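# Start kitting station and pick displayed insulators into tote

## Task

Push the green START button. Then load the gray tote with exactly the insulators that the display behind the bins calls for, and with nothing else. A half bar means one insulator from that bin and a full bar means two. The display windows nearest the bins belong to the bins nearest the display; the remaining windows belong to the bins farther from it. No item may rest on or stick up above the tote's rim, and nothing may be left on either arm's mount. Items must stay put without the robot holding them. Anything the robot is touching at the end must not sink more than about a fingernail's width once released, or the task fails.

## Robot and tools

Robot: two arms, left_arm and right_arm, each ending in a parallel gripper with a wrist camera. Frame: a single world frame with its origin on the table top midway between the arms. +z is up, +x points out across the table, and left_arm sits on the +y side. The names left and right are labels only; they do not match sides of any image. The state line reports each gripper's end_effector_position in metres and end_effector_quat_wxyz. That position is the point between the pads when closed. The printed value can be off from the truth, more so at long reach.

Gripper axes: the fingers point along the gripper's +z and close along its y. Closed fingertips extend about 33 mm past the reported point, open ones about 9 mm. Closing pushes the tips roughly 24 mm farther out, so keep that clearance above surfaces.

Row layout, used by both motion tools: 18 numbers in [-1, 1], always all 18. The order is left_arm dx, dy, dz, rx, ry, rz, then left_gripper position, force_limit, speed, then the same nine for right_arm and right_gripper. dx to rz are an offset, not a pose. They are measured in that gripper's own axes from its pose at the start of the action (for a call's first action, from the last pose a result reported). Every row is relative to that start, not to the previous row. 1.0 equals 0.6 m or 180 degrees; rx, ry, rz form a single rotation vector. Gripper numbers are absolute settings. position: +1 fully open (140 mm), pads touch near -0.8, -1 closes until blocked. force_limit: about 14 N at -1, 60 N at 0, 107 N at +1. speed: gap rate about 30 mm/s at -1, 140 at 0, 250 at +1. To leave a gripper unchanged, resend its previous three numbers; a 0 is a real command.

execute_actions(actions): a list of actions; each action is a table of up to 15 rows, one row per 1/30 s step, with the last row held for the remaining steps. An empty list only returns state and images. Each step the commanded pose is clipped to within 70 mm and 16 degrees of the measured pose, so large offsets need several actions. The arm never goes beyond its last clipped pose. Hand target lines show where the controller is driving each gripper.

move(target, speed, stop_force, blocking): target is one 18-number row, offsets measured from the pose in the latest result that shows one. Both grippers travel straight and finish together, in 0.5 to 10 s. speed is in m/s, 0.002 to 0.5, default 0.25; rotation is capped at twice that in rad/s. stop_force, in N from 20 to 80, one value for both arms, ends an arm's path when the estimated push against its motion exceeds that amount. Use it only slowly, and not when that gripper rotates. Omit it when lifting off something that gripper presses on. It is refused in the first 0.2 s of a scene and cannot be combined with blocking=false. Paths ignore obstacles and the other arm. Grippers can lag, stray or overshoot speed. The move: line reports the ending (done, off_target, moving, held, contact, fault), the limits involved (paced = clipped pose, held = steps blocked), and each gripper's distance from its target. A pose unreachable line means the clearance check altered that arm's command.

wait(seconds): 0 to 10 s, arms hold their last command; use wait(0) to check a non-blocking move. stop: brakes a running move; fingers keep going. zoom_image(camera, region): region [x0, y0, x1, y1] in pixels, at most 504 by 504, from cam_high (896x504), cam_low (896x504), cam_left_wrist (504x504) or cam_right_wrist (504x504). show_instructions: shows the reference pages. finished_scene(scene): ends the current scene, given its number; irreversible, and the goal must already hold.

Grip check: send position -1 and look for object_status 2. Codes: 0 moving, 1 blocked while opening, 2 blocked while closing, 3 reached target or pads met (thin parts may still be held). To squeeze harder while at 2, raise force_limit and change position to -0.98 or back. position_measured is in counts: 3 open, 230 pads touching.

Arm limits: joint ranges and speed caps apply; load limits are 145 N m for waist, shoulder and elbow and 36.4 N m for the wrist joints, held weight included. Reaching a load limit, or 150 N of outside force anywhere on the arm, halts that arm for 10 s and skips the rest of the call. Against a firm surface, even a small overshoot of the target can trigger this. Keep the arms from striking or shoving each other. Holding loads heats motors; a MOTOR HOT line warns before an OVER-TEMPERATURE FAULT brakes the arm.

To keep one arm still, send the offset back to its desired pose in a reply's first call and zeros afterward. The simulation keeps running while you think, holding the last command.

Avoid dropping parts, slamming into things, pushing hard, or knocking anything off the table, which fails the task. Loose items may occasionally be nudged by outside disturbances. Camera calibration numbers are given per camera; later results list any that change.

Each tool is called after ">>>" as a command line: name --argument value for each argument, lists and objects as JSON in quotes; but a table of rows of numbers goes row by row, as --pt "numbers of a row", without its own name.

## Session

>>> show_instructions

>>> execute_actions --actions '[]'

Reference images for this scene: Pick-to-light kitting station page 1, Pick-to-light kitting station page 2.

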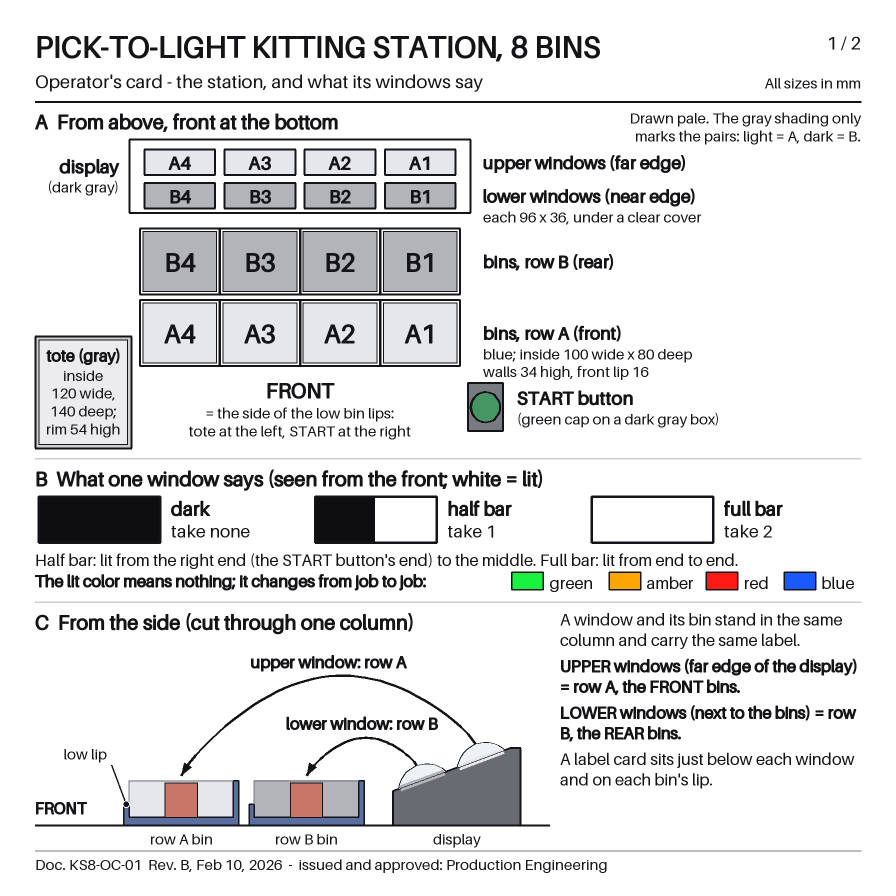

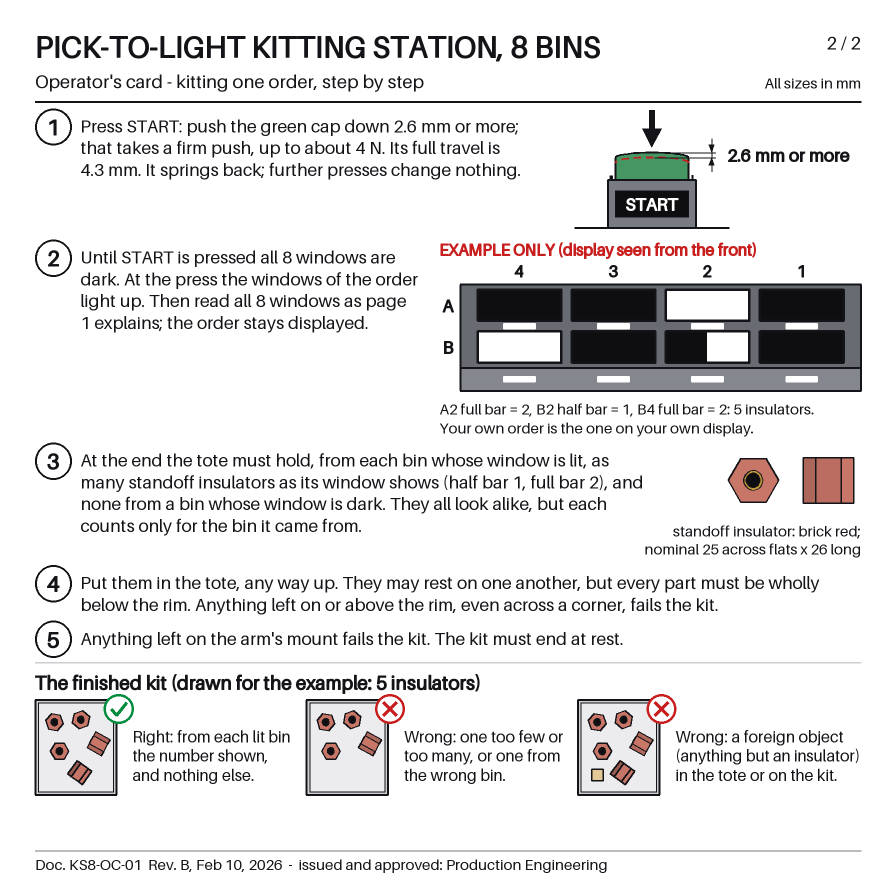

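Scene clock: 0.00 s.
left_arm: end_effector_position=(+0.0190, +0.6150, +0.1759) position_measured=3 object_status=3 end_effector_quat_wxyz=(-0.282, +0.790, +0.334, -0.430) | right_arm: end_effector_position=(+0.2372, -0.3113, +0.3212) position_measured=3 object_status=3 end_effector_quat_wxyz=(+0.054, -0.591, +0.760, -0.266)
Joint positions: left_arm=[ 0.924  0.118 -0.255 -0.855 -1.88   1.629] | right_arm=[ 2.011 -0.552 -0.423  0.282 -2.184 -2.124]
Joint velocities: left_arm=[-0.    -0.001 -0.001  0.    -0.001  0.   ] | right_arm=[-0.    -0.     0.001  0.001 -0.     0.   ]
Hand target (left_arm): +0.019, +0.615, +0.176; -0.282, +0.790, +0.334, -0.430
Hand target (right_arm): +0.237, -0.311, +0.321; +0.054, -0.591, +0.760, -0.266
camera_calibration (this result's frames):
cam_left_wrist: T_world_to_cam=[[0.223263, -0.765904, -0.602947, 0.566031], [-0.131293, -0.636553, 0.759976, 0.260721], [-0.965876, -0.0905112, -0.242677, 0.297266], [0, 0, 0, 1]] pos_world=[0.19498, 0.626394, 0.215285]
cam_right_wrist: T_world_to_cam=[[-0.847825, 0.207425, -0.488025, 0.420267], [0.180345, 0.97825, 0.102479, 0.243143], [0.498668, -0.00112844, -0.866793, 0.347997], [0, 0, 0, 1]] pos_world=[0.138928, -0.324635, 0.481825]

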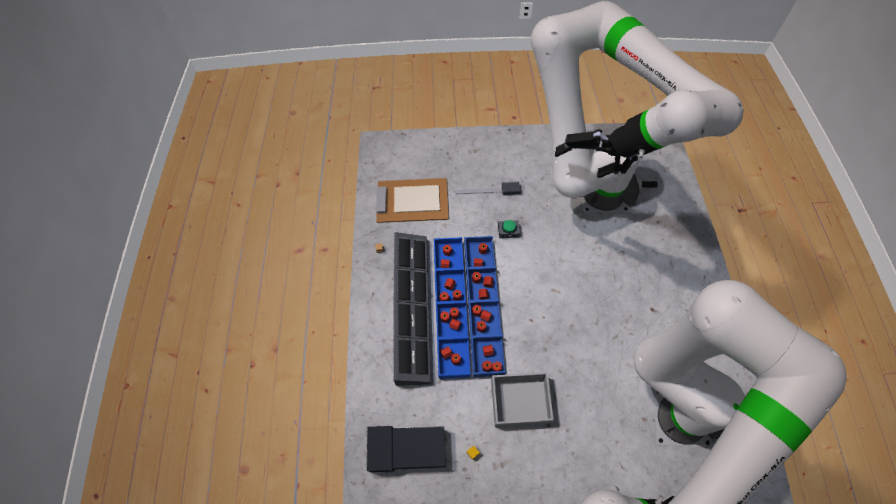

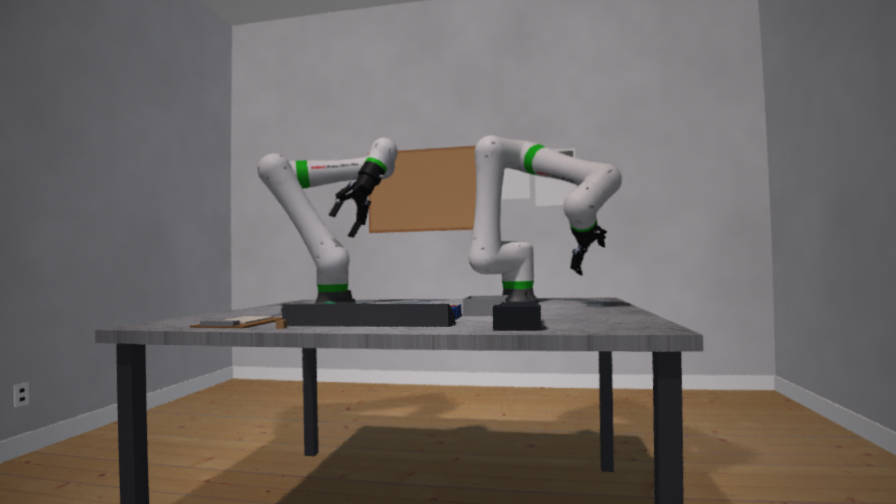

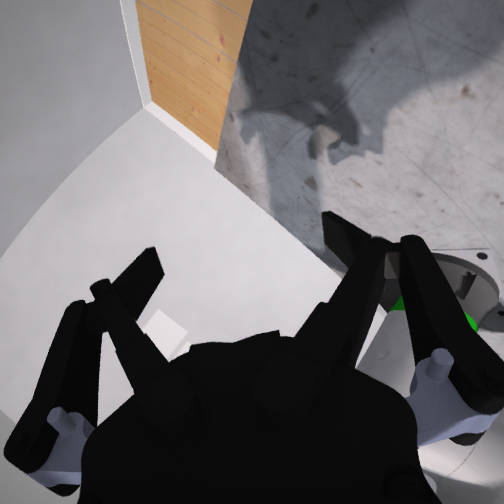

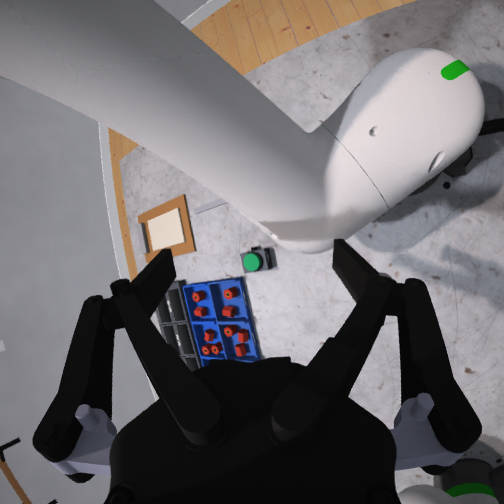

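>>> move --target '[-0.098,0.524,-0.798,-0.193,0.2946,0.2288,-0.4,0,0.5, -0.202,-0.0797,0.402,-0.1463,-0.0969,-0.0772,-1,0,1]' --speed 0.35

Scene clock: 3.00 s.
left_arm: end_effector_position=(+0.4976, +0.2978, +0.2010) position_measured=179 object_status=3 end_effector_quat_wxyz=(+0.002, +1.000, -0.001, -0.001) | right_arm: end_effector_position=(+0.4109, -0.2887, +0.1105) position_measured=233 object_status=3 end_effector_quat_wxyz=(-0.000, +0.707, -0.707, +0.002)
Joint positions: left_arm=[ 0.34   0.199  0.13   0.003 -1.504  1.38 ] | right_arm=[ 0.774 -0.151 -0.443  0.004 -1.278 -0.745]
Joint velocities: left_arm=[-0.002 -0.     0.001  0.    -0.001 -0.001] | right_arm=[-0.     0.001 -0.    -0.     0.001  0.001]
Hand target (left_arm): +0.498, +0.298, +0.201; +0.002, +1.000, -0.001, -0.001
Hand target (right_arm): +0.411, -0.289, +0.110; +0.000, +0.707, -0.707, +0.002
Off the commanded pose (left_arm): 0.003 m, 0 deg.
Off the commanded pose (right_arm): 0.001 m, 0 deg.
move: done
camera_calibration (this result's frames):
cam_left_wrist: T_world_to_cam=[[-0.204611, -0.978209, 0.0352271, 0.379204], [-0.915658, 0.204, 0.346344, 0.325763], [-0.345984, 0.0386098, -0.937446, 0.529595], [0, 0, 0, 1]] pos_world=[0.559108, 0.284038, 0.370282]
cam_right_wrist: T_world_to_cam=[[-0.998424, 0.0546143, -0.0129477, 0.425287], [0.0467533, 0.936869, 0.34654, 0.227239], [0.0310564, 0.345389, -0.937946, 0.378832], [0, 0, 0, 1]] pos_world=[0.402227, -0.366964, 0.282083]

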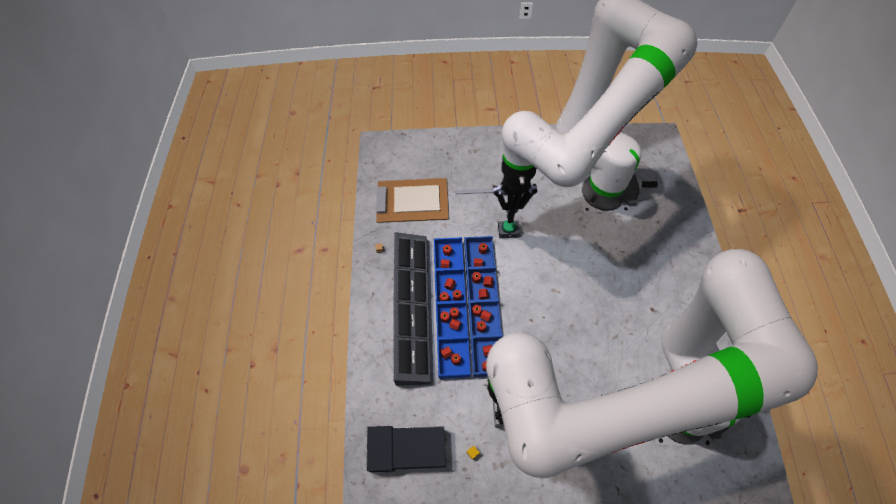

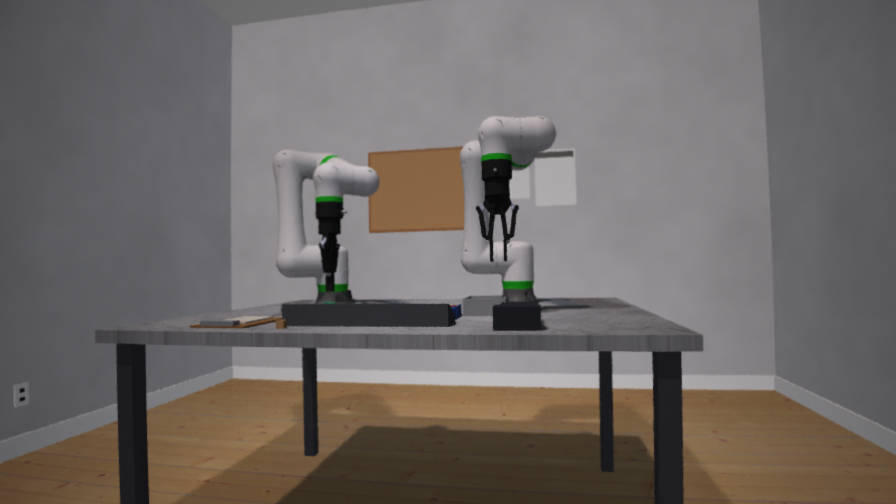

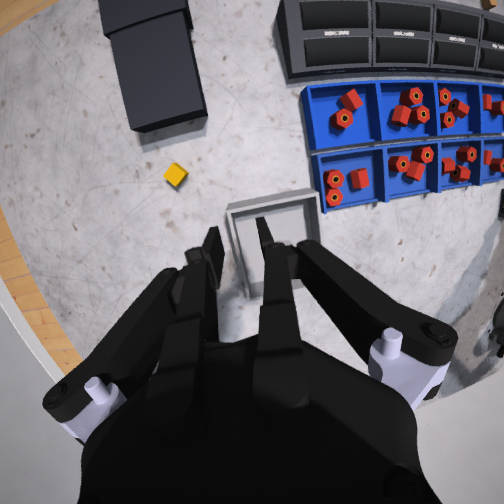

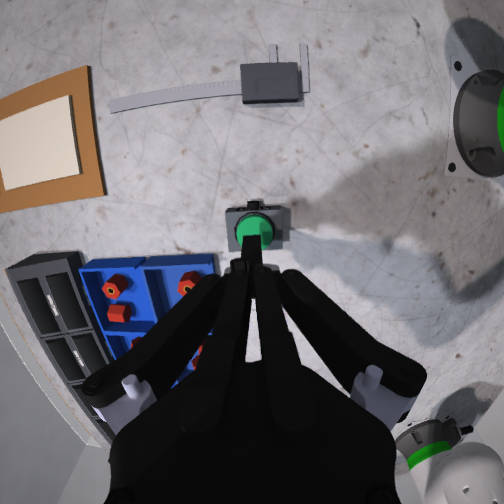

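>>> move --target '[-0.063,0.38,0.085,0,0,0,-0.4,0,0.5, 0,0.005,0.052,0,0,0,-1,0,1]' --speed 0.35

>>> move --target '[0,0,0,0,0,0,-0.4,0,0.5, 0,0,0.02,0,0,0,-1,0,1]' --speed 0.007 --stop_force 20

>>> execute_actions --actions '[[[0,0,0,0,0,0,-0.4,0,0.5, 0,0,-0.04,0,0,0,-1,0,1]]]'

>>> zoom_image --camera "cam_left_wrist" --region '[100, 0, 504, 250]'

Scene clock: 4.33 s.
left_arm: end_effector_position=(+0.4585, +0.0705, +0.1506) position_measured=179 object_status=3 end_effector_quat_wxyz=(+0.002, +1.000, -0.001, -0.001) | right_arm: end_effector_position=(+0.4080, -0.2887, +0.0793) position_measured=233 object_status=3 end_effector_quat_wxyz=(-0.000, +0.707, -0.707, +0.002)
Joint positions: left_arm=[-0.1    0.277  0.107  0.004 -1.402  1.82 ] | right_arm=[ 0.78  -0.13  -0.502  0.004 -1.199 -0.751]
Joint velocities: left_arm=[-0.001  0.002  0.001  0.001 -0.001  0.   ] | right_arm=[ 0.    -0.    -0.     0.001 -0.001 -0.001]
Hand target (left_arm): +0.458, +0.070, +0.151; +0.002, +1.000, -0.001, -0.001
Hand target (right_arm): +0.408, -0.289, +0.079; -0.000, +0.707, -0.707, +0.002
Off the commanded pose (left_arm): 0.001 m, 0 deg.
Off the commanded pose (right_arm): 0.000 m, 0 deg.
move: done
camera_calibration (this result's frames):
cam_left_wrist: T_world_to_cam=[[-0.204308, -0.978272, 0.0352565, 0.150473], [-0.915447, 0.203696, 0.347079, 0.353584], [-0.34672, 0.0386357, -0.937173, 0.477896], [0, 0, 0, 1]] pos_world=[0.520126, 0.0567163, 0.319844]
cam_right_wrist: T_world_to_cam=[[-0.998426, 0.054601, -0.0128543, 0.421948], [0.0467697, 0.936831, 0.346641, 0.238192], [0.0309693, 0.345494, -0.93791, 0.349687], [0, 0, 0, 1]] pos_world=[0.399314, -0.366999, 0.250831]

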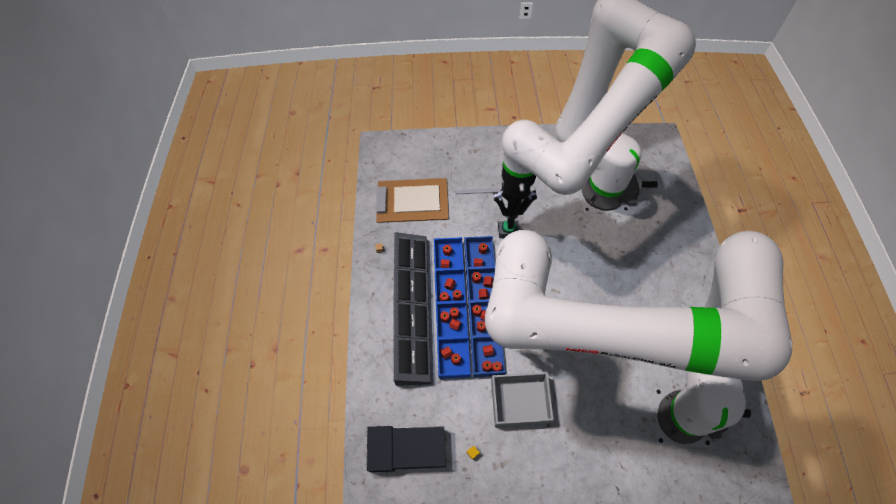

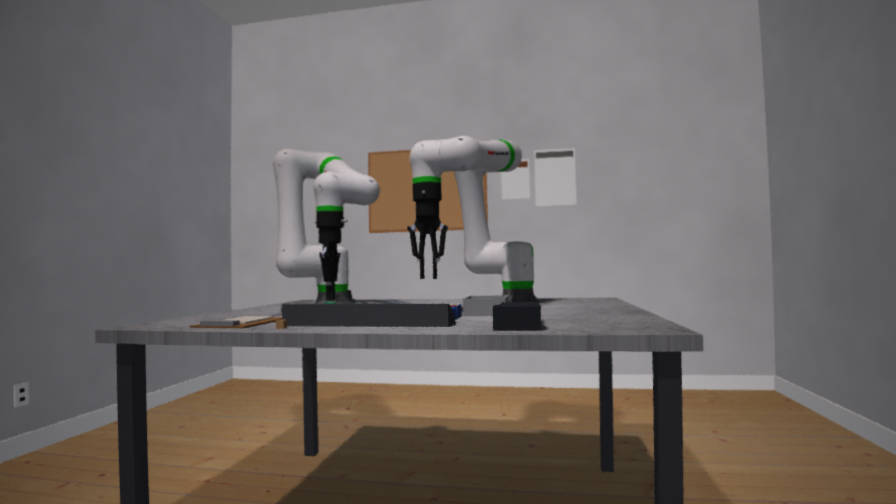

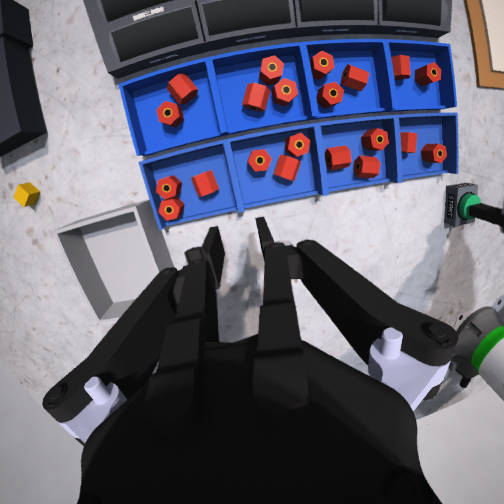

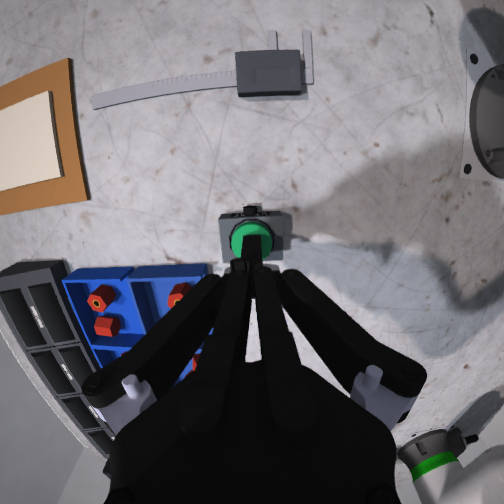

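Scene clock: 5.83 s.
left_arm: end_effector_position=(+0.4585, +0.0705, +0.1506) position_measured=179 object_status=3 end_effector_quat_wxyz=(+0.002, +1.000, -0.001, -0.001) | right_arm: end_effector_position=(+0.4080, -0.2887, +0.0709) position_measured=233 object_status=3 end_effector_quat_wxyz=(-0.000, +0.707, -0.707, +0.002)
Joint positions: left_arm=[-0.1    0.277  0.107  0.004 -1.402  1.82 ] | right_arm=[ 0.78  -0.122 -0.516  0.004 -1.177 -0.751]
Joint velocities: left_arm=[ 0.     0.001  0.002  0.001 -0.001  0.002] | right_arm=[-0.    -0.002  0.001  0.001 -0.002 -0.   ]
Hand target (left_arm): +0.459, +0.070, +0.151; +0.002, +1.000, -0.001, -0.001
Hand target (right_arm): +0.408, -0.289, +0.071; -0.000, +0.707, -0.707, +0.002
Off the commanded pose (left_arm): 0.000 m, 0 deg.
Off the commanded pose (right_arm): 0.004 m, 0 deg.
move: contact (right_arm)
camera_calibration (this result's frames):
cam_left_wrist: T_world_to_cam=[[-0.204316, -0.97827, 0.0352549, 0.150471], [-0.915441, 0.203703, 0.347093, 0.353575], [-0.346733, 0.0386431, -0.937168, 0.477895], [0, 0, 0, 1]] pos_world=[0.520122, 0.0567093, 0.319839]
cam_right_wrist: T_world_to_cam=[[-0.998432, 0.0544968, -0.0127606, 0.421806], [0.0467101, 0.936899, 0.346464, 0.241196], [0.0308366, 0.345325, -0.937976, 0.341837], [0, 0, 0, 1]] pos_world=[0.399337, -0.367008, 0.242452]

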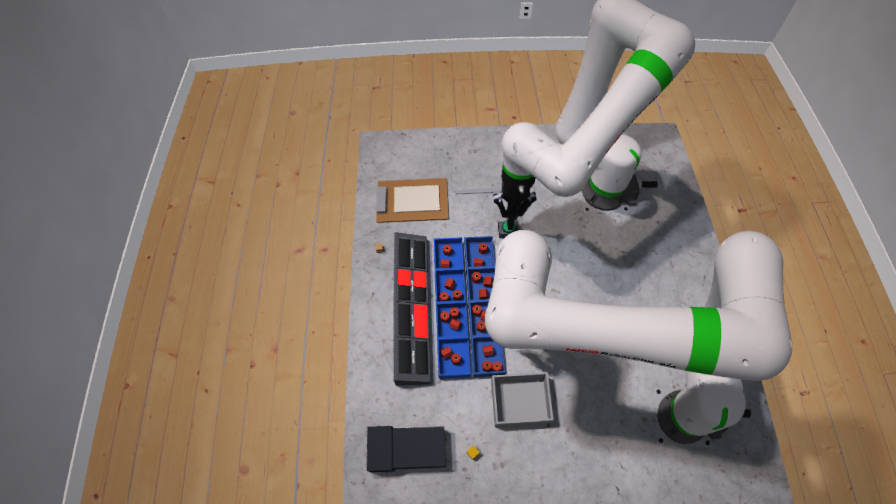

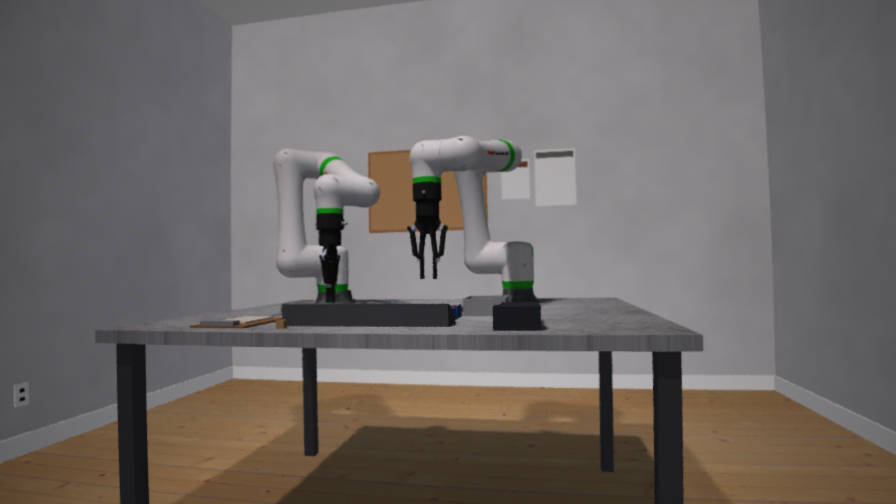

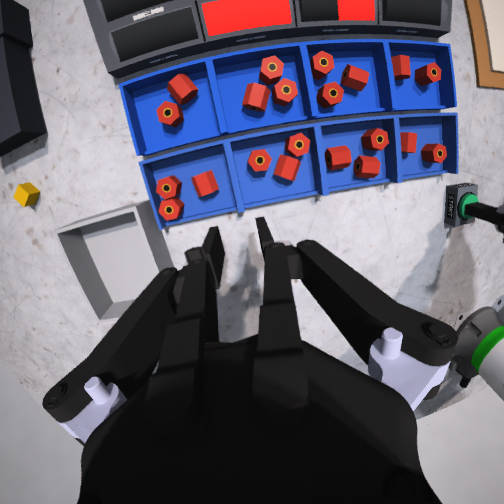

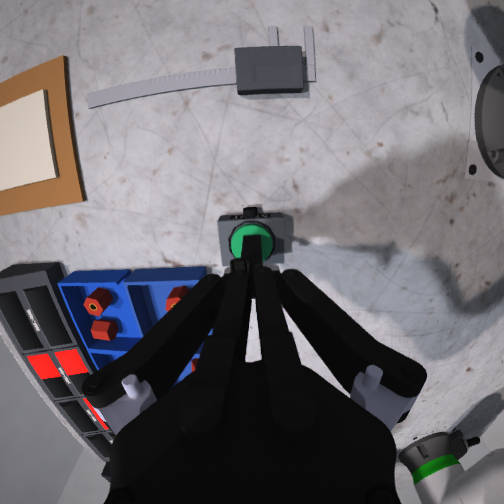

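Scene clock: 6.33 s.
left_arm: end_effector_position=(+0.4585, +0.0705, +0.1506) position_measured=179 object_status=3 end_effector_quat_wxyz=(+0.002, +1.000, -0.001, -0.001) | right_arm: end_effector_position=(+0.4079, -0.2888, +0.0949) position_measured=233 object_status=3 end_effector_quat_wxyz=(-0.000, +0.707, -0.707, +0.002)
Joint positions: left_arm=[-0.1    0.277  0.107  0.004 -1.402  1.82 ] | right_arm=[ 0.78  -0.145 -0.476  0.004 -1.24  -0.751]
Joint velocities: left_arm=[-0.     0.001 -0.    -0.     0.     0.   ] | right_arm=[ 0.     0.     0.001 -0.001  0.001 -0.   ]
Hand target (left_arm): +0.459, +0.070, +0.151; +0.002, +1.000, -0.001, -0.001
Hand target (right_arm): +0.408, -0.289, +0.095; -0.000, +0.707, -0.707, +0.002
Off the commanded pose (left_arm): 0.000 m, 0 deg.
Off the commanded pose (right_arm): 0.000 m, 0 deg.
camera_calibration (this result's frames):
cam_left_wrist: T_world_to_cam=[[-0.204317, -0.97827, 0.0352549, 0.150471], [-0.915441, 0.203703, 0.347093, 0.353575], [-0.346732, 0.0386432, -0.937168, 0.477895], [0, 0, 0, 1]] pos_world=[0.520122, 0.0567093, 0.31984]
cam_right_wrist: T_world_to_cam=[[-0.99843, 0.0545103, -0.0128641, 0.422088], [0.046691, 0.936945, 0.346344, 0.232918], [0.0309323, 0.3452, -0.938019, 0.364316], [0, 0, 0, 1]] pos_world=[0.399281, -0.367002, 0.266496]

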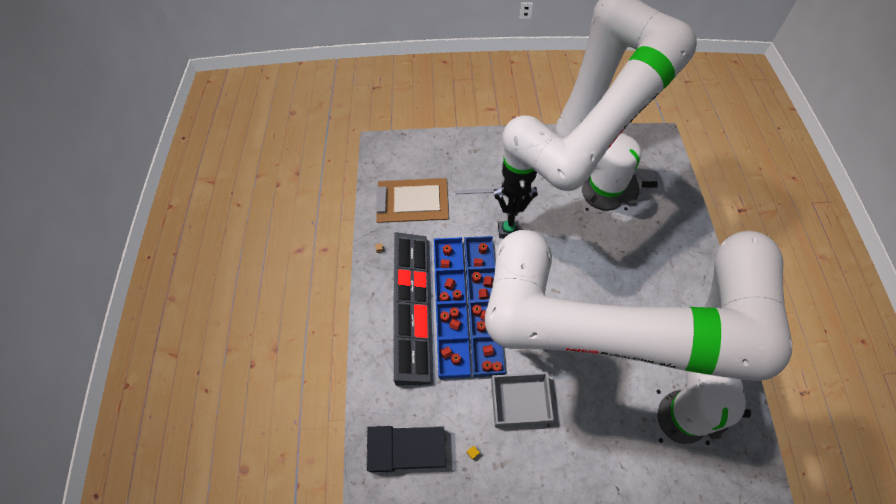

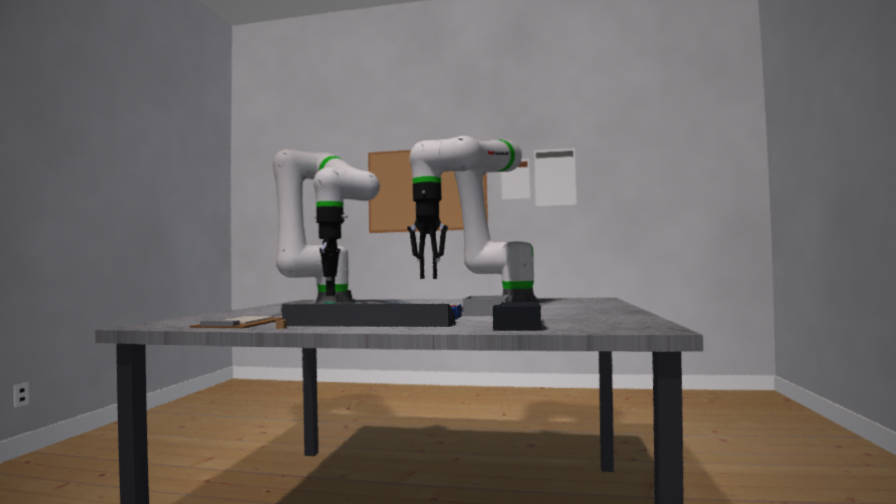

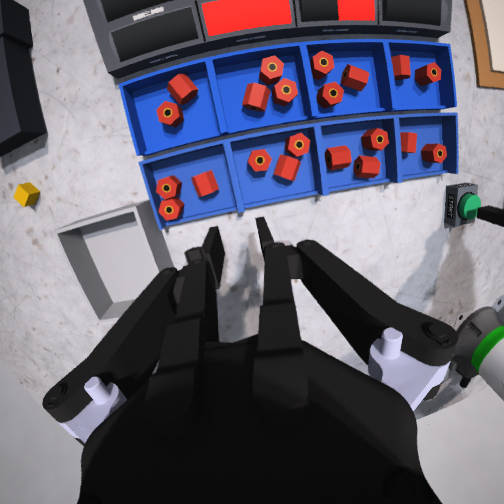

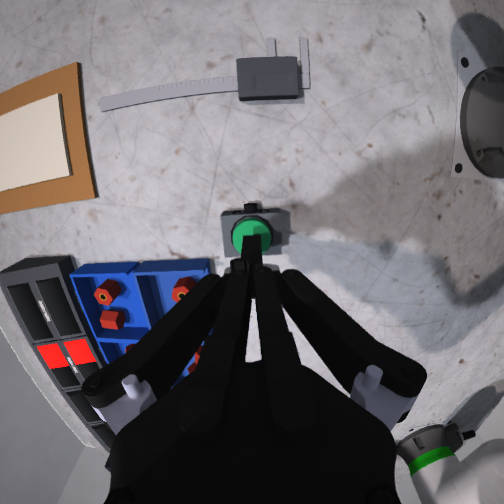

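Region (100, 0, 504, 250) of cam_left_wrist's 504x504 image, scaled by 1.248, with more detail than that image has; it fills the top 312 rows of this view, and the rest is white.

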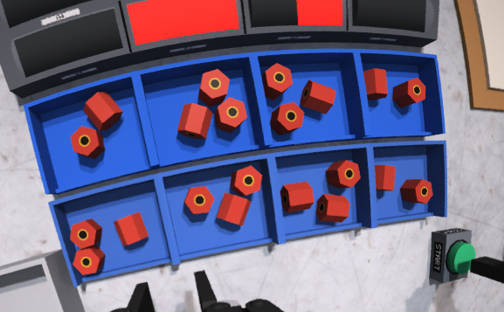

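>>> zoom_image --camera "cam_left_wrist" --region '[200, 30, 410, 200]'

Region (200, 30, 410, 200) of cam_left_wrist's 504x504 image, scaled by 2.400, with more detail than that image has; it fills the top 408 rows of this view, and the rest is white.

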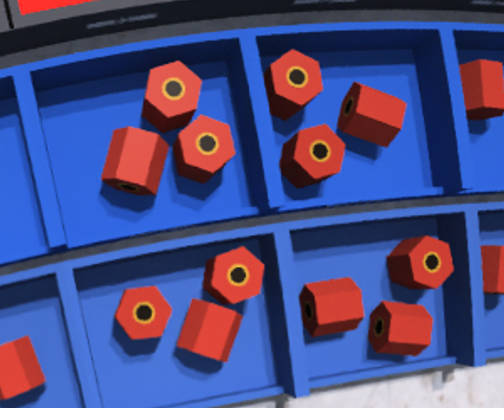

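>>> move --target '[0.271,0.1195,0.093,0,0,0.09,-0.43,0,0.5, 0,0,-0.03,0,0,0,-0.43,0,0.5]' --speed 0.3

>>> zoom_image --camera "cam_left_wrist" --region '[170, 160, 310, 300]'

Scene clock: 7.87 s.
left_arm: end_effector_position=(+0.6208, -0.0022, +0.0953) position_measured=183 object_status=3 end_effector_quat_wxyz=(+0.002, +0.990, -0.142, -0.001) | right_arm: end_effector_position=(+0.4078, -0.2887, +0.1129) position_measured=183 object_status=3 end_effector_quat_wxyz=(-0.000, +0.707, -0.707, +0.002)
Joint positions: left_arm=[-0.142  0.779  0.72   0.004 -1.513  1.579] | right_arm=[ 0.78  -0.16  -0.445  0.004 -1.286 -0.751]
Joint velocities: left_arm=[ 0.    -0.001 -0.    -0.     0.002  0.001] | right_arm=[-0.     0.    -0.    -0.    -0.    -0.001]
Hand target (left_arm): +0.621, -0.002, +0.095; +0.002, +0.990, -0.142, -0.001
Hand target (right_arm): +0.408, -0.289, +0.113; -0.000, +0.707, -0.707, +0.002
Off the commanded pose (left_arm): 0.001 m, 0 deg.
Off the commanded pose (right_arm): 0.000 m, 0 deg.
move: done
camera_calibration (this result's frames):
cam_left_wrist: T_world_to_cam=[[-0.469432, -0.88225, 0.0356038, 0.27929], [-0.822453, 0.451574, 0.345908, 0.479026], [-0.321255, 0.133098, -0.937593, 0.469571], [0, 0, 0, 1]] pos_world=[0.675936, -0.0324109, 0.264624]
cam_right_wrist: T_world_to_cam=[[-0.998428, 0.0545656, -0.0128028, 0.422244], [0.0467624, 0.936923, 0.346395, 0.226603], [0.0308964, 0.345252, -0.938001, 0.381216], [0, 0, 0, 1]] pos_world=[0.399205, -0.366965, 0.284493]

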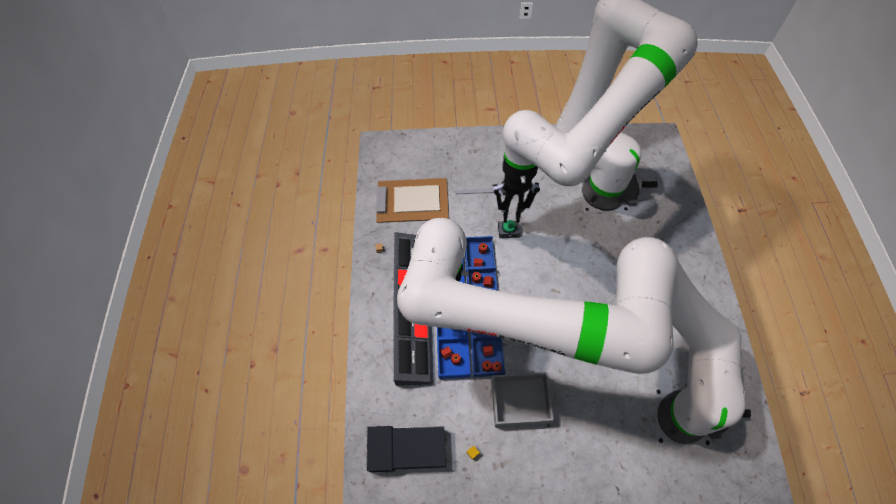

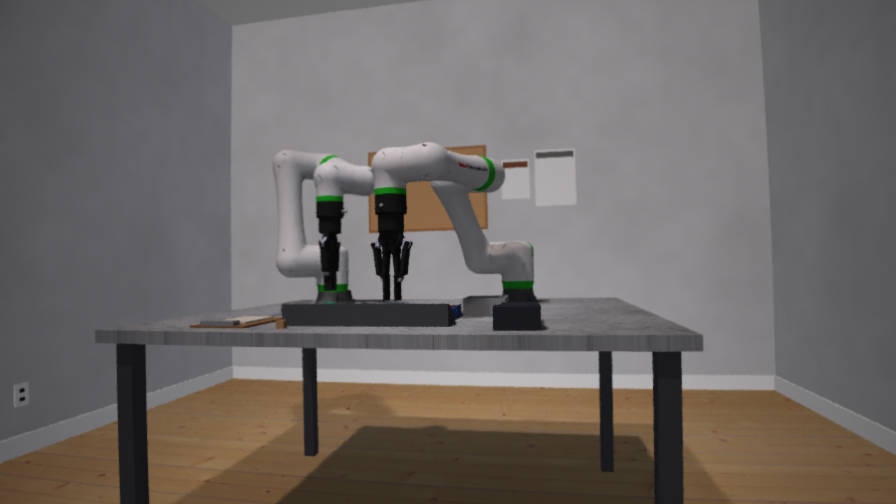

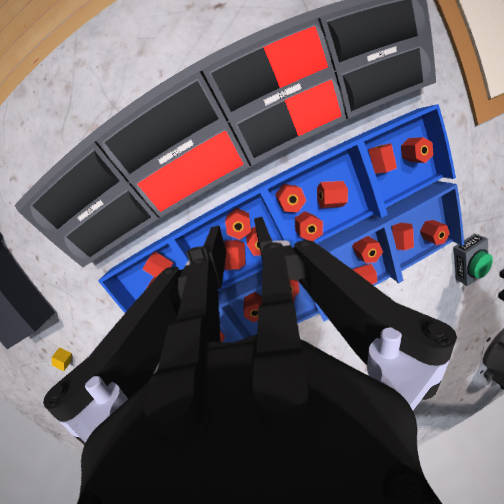

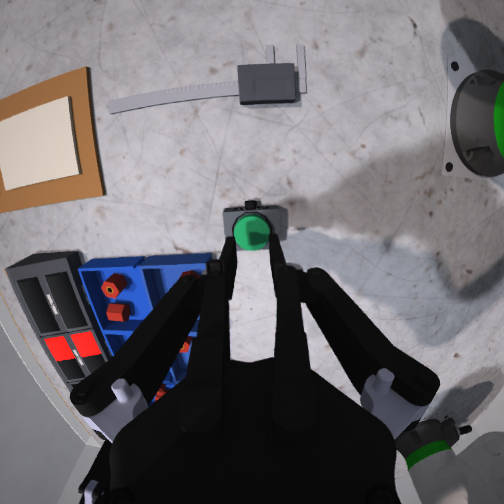

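Region (170, 160, 310, 300) of cam_left_wrist's 504x504 image, scaled by 3.600, with more detail than that image has.

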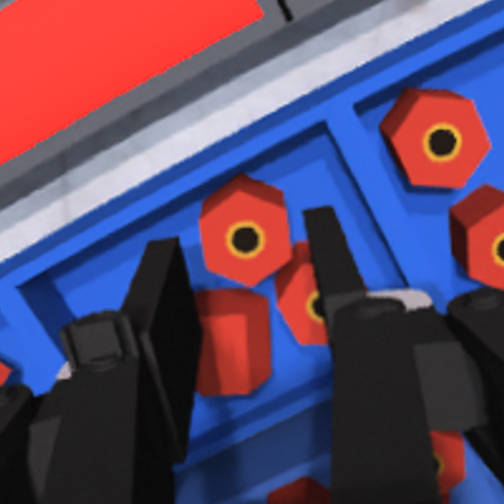

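>>> move --target '[0,-0.0025,0.03,0,0,-0.022,-0.45,0,0.5, 0,0,0,0,0,0,-0.43,0,0.5]' --speed 0.1

>>> zoom_image --camera "cam_left_wrist" --region '[190, 180, 290, 280]'

Scene clock: 9.10 s.
left_arm: end_effector_position=(+0.6212, -0.0008, +0.0772) position_measured=186 object_status=3 end_effector_quat_wxyz=(+0.002, +0.994, -0.108, -0.001) | right_arm: end_effector_position=(+0.4079, -0.2887, +0.1129) position_measured=183 object_status=3 end_effector_quat_wxyz=(-0.000, +0.707, -0.707, +0.002)
Joint positions: left_arm=[-0.14   0.783  0.684  0.004 -1.473  1.646] | right_arm=[ 0.78  -0.16  -0.445  0.004 -1.286 -0.751]
Joint velocities: left_arm=[ 0.001 -0.    -0.     0.001 -0.001 -0.001] | right_arm=[ 0.     0.     0.    -0.    -0.001  0.   ]
Hand target (left_arm): +0.621, -0.001, +0.077; +0.002, +0.994, -0.108, -0.001
Hand target (right_arm): +0.408, -0.289, +0.113; -0.000, +0.707, -0.707, +0.002
Off the commanded pose (left_arm): 0.000 m, 0 deg.
Off the commanded pose (right_arm): 0.000 m, 0 deg.
move: done
camera_calibration (this result's frames):
cam_left_wrist: T_world_to_cam=[[-0.407318, -0.912594, 0.0355464, 0.242767], [-0.851563, 0.393567, 0.346332, 0.503035], [-0.330051, 0.110797, -0.937438, 0.457988], [0, 0, 0, 1]] pos_world=[0.678409, -0.0271741, 0.246488]
cam_right_wrist: T_world_to_cam=[[-0.998429, 0.0545376, -0.0128707, 0.42227], [0.0467146, 0.936946, 0.346338, 0.226649], [0.0309476, 0.345193, -0.938021, 0.381199], [0, 0, 0, 1]] pos_world=[0.399222, -0.366974, 0.284511]

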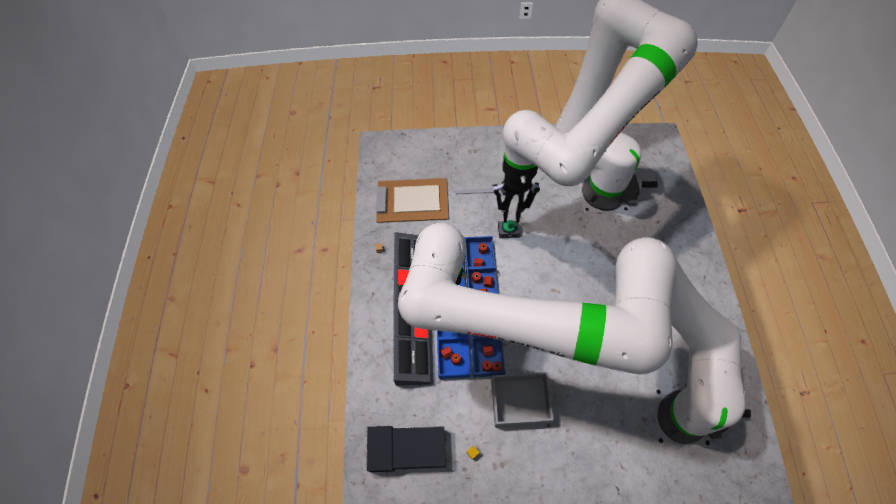

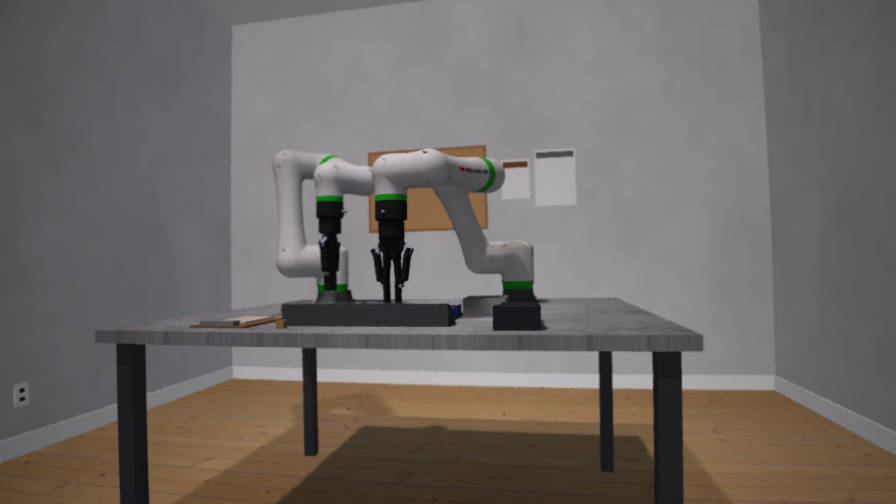

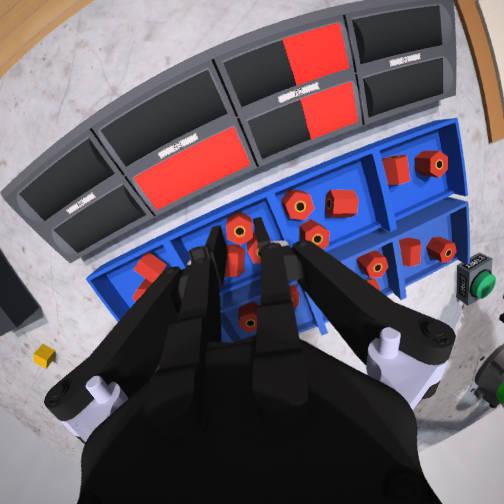

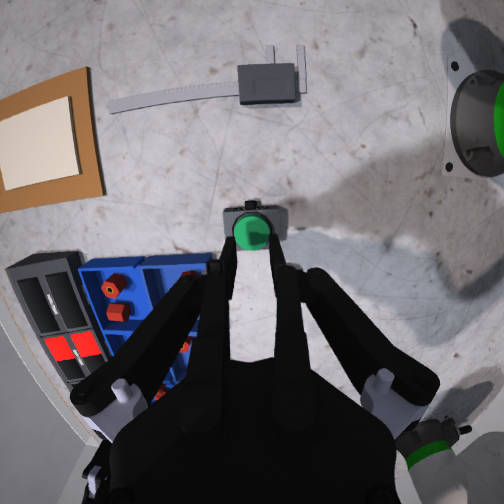

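Region (190, 180, 290, 280) of cam_left_wrist's 504x504 image, scaled by 5.040, with more detail than that image has.

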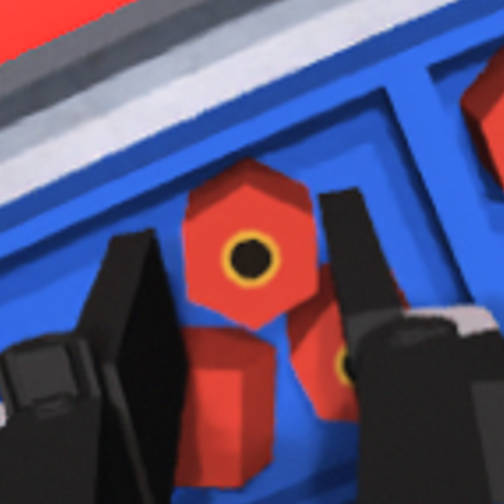

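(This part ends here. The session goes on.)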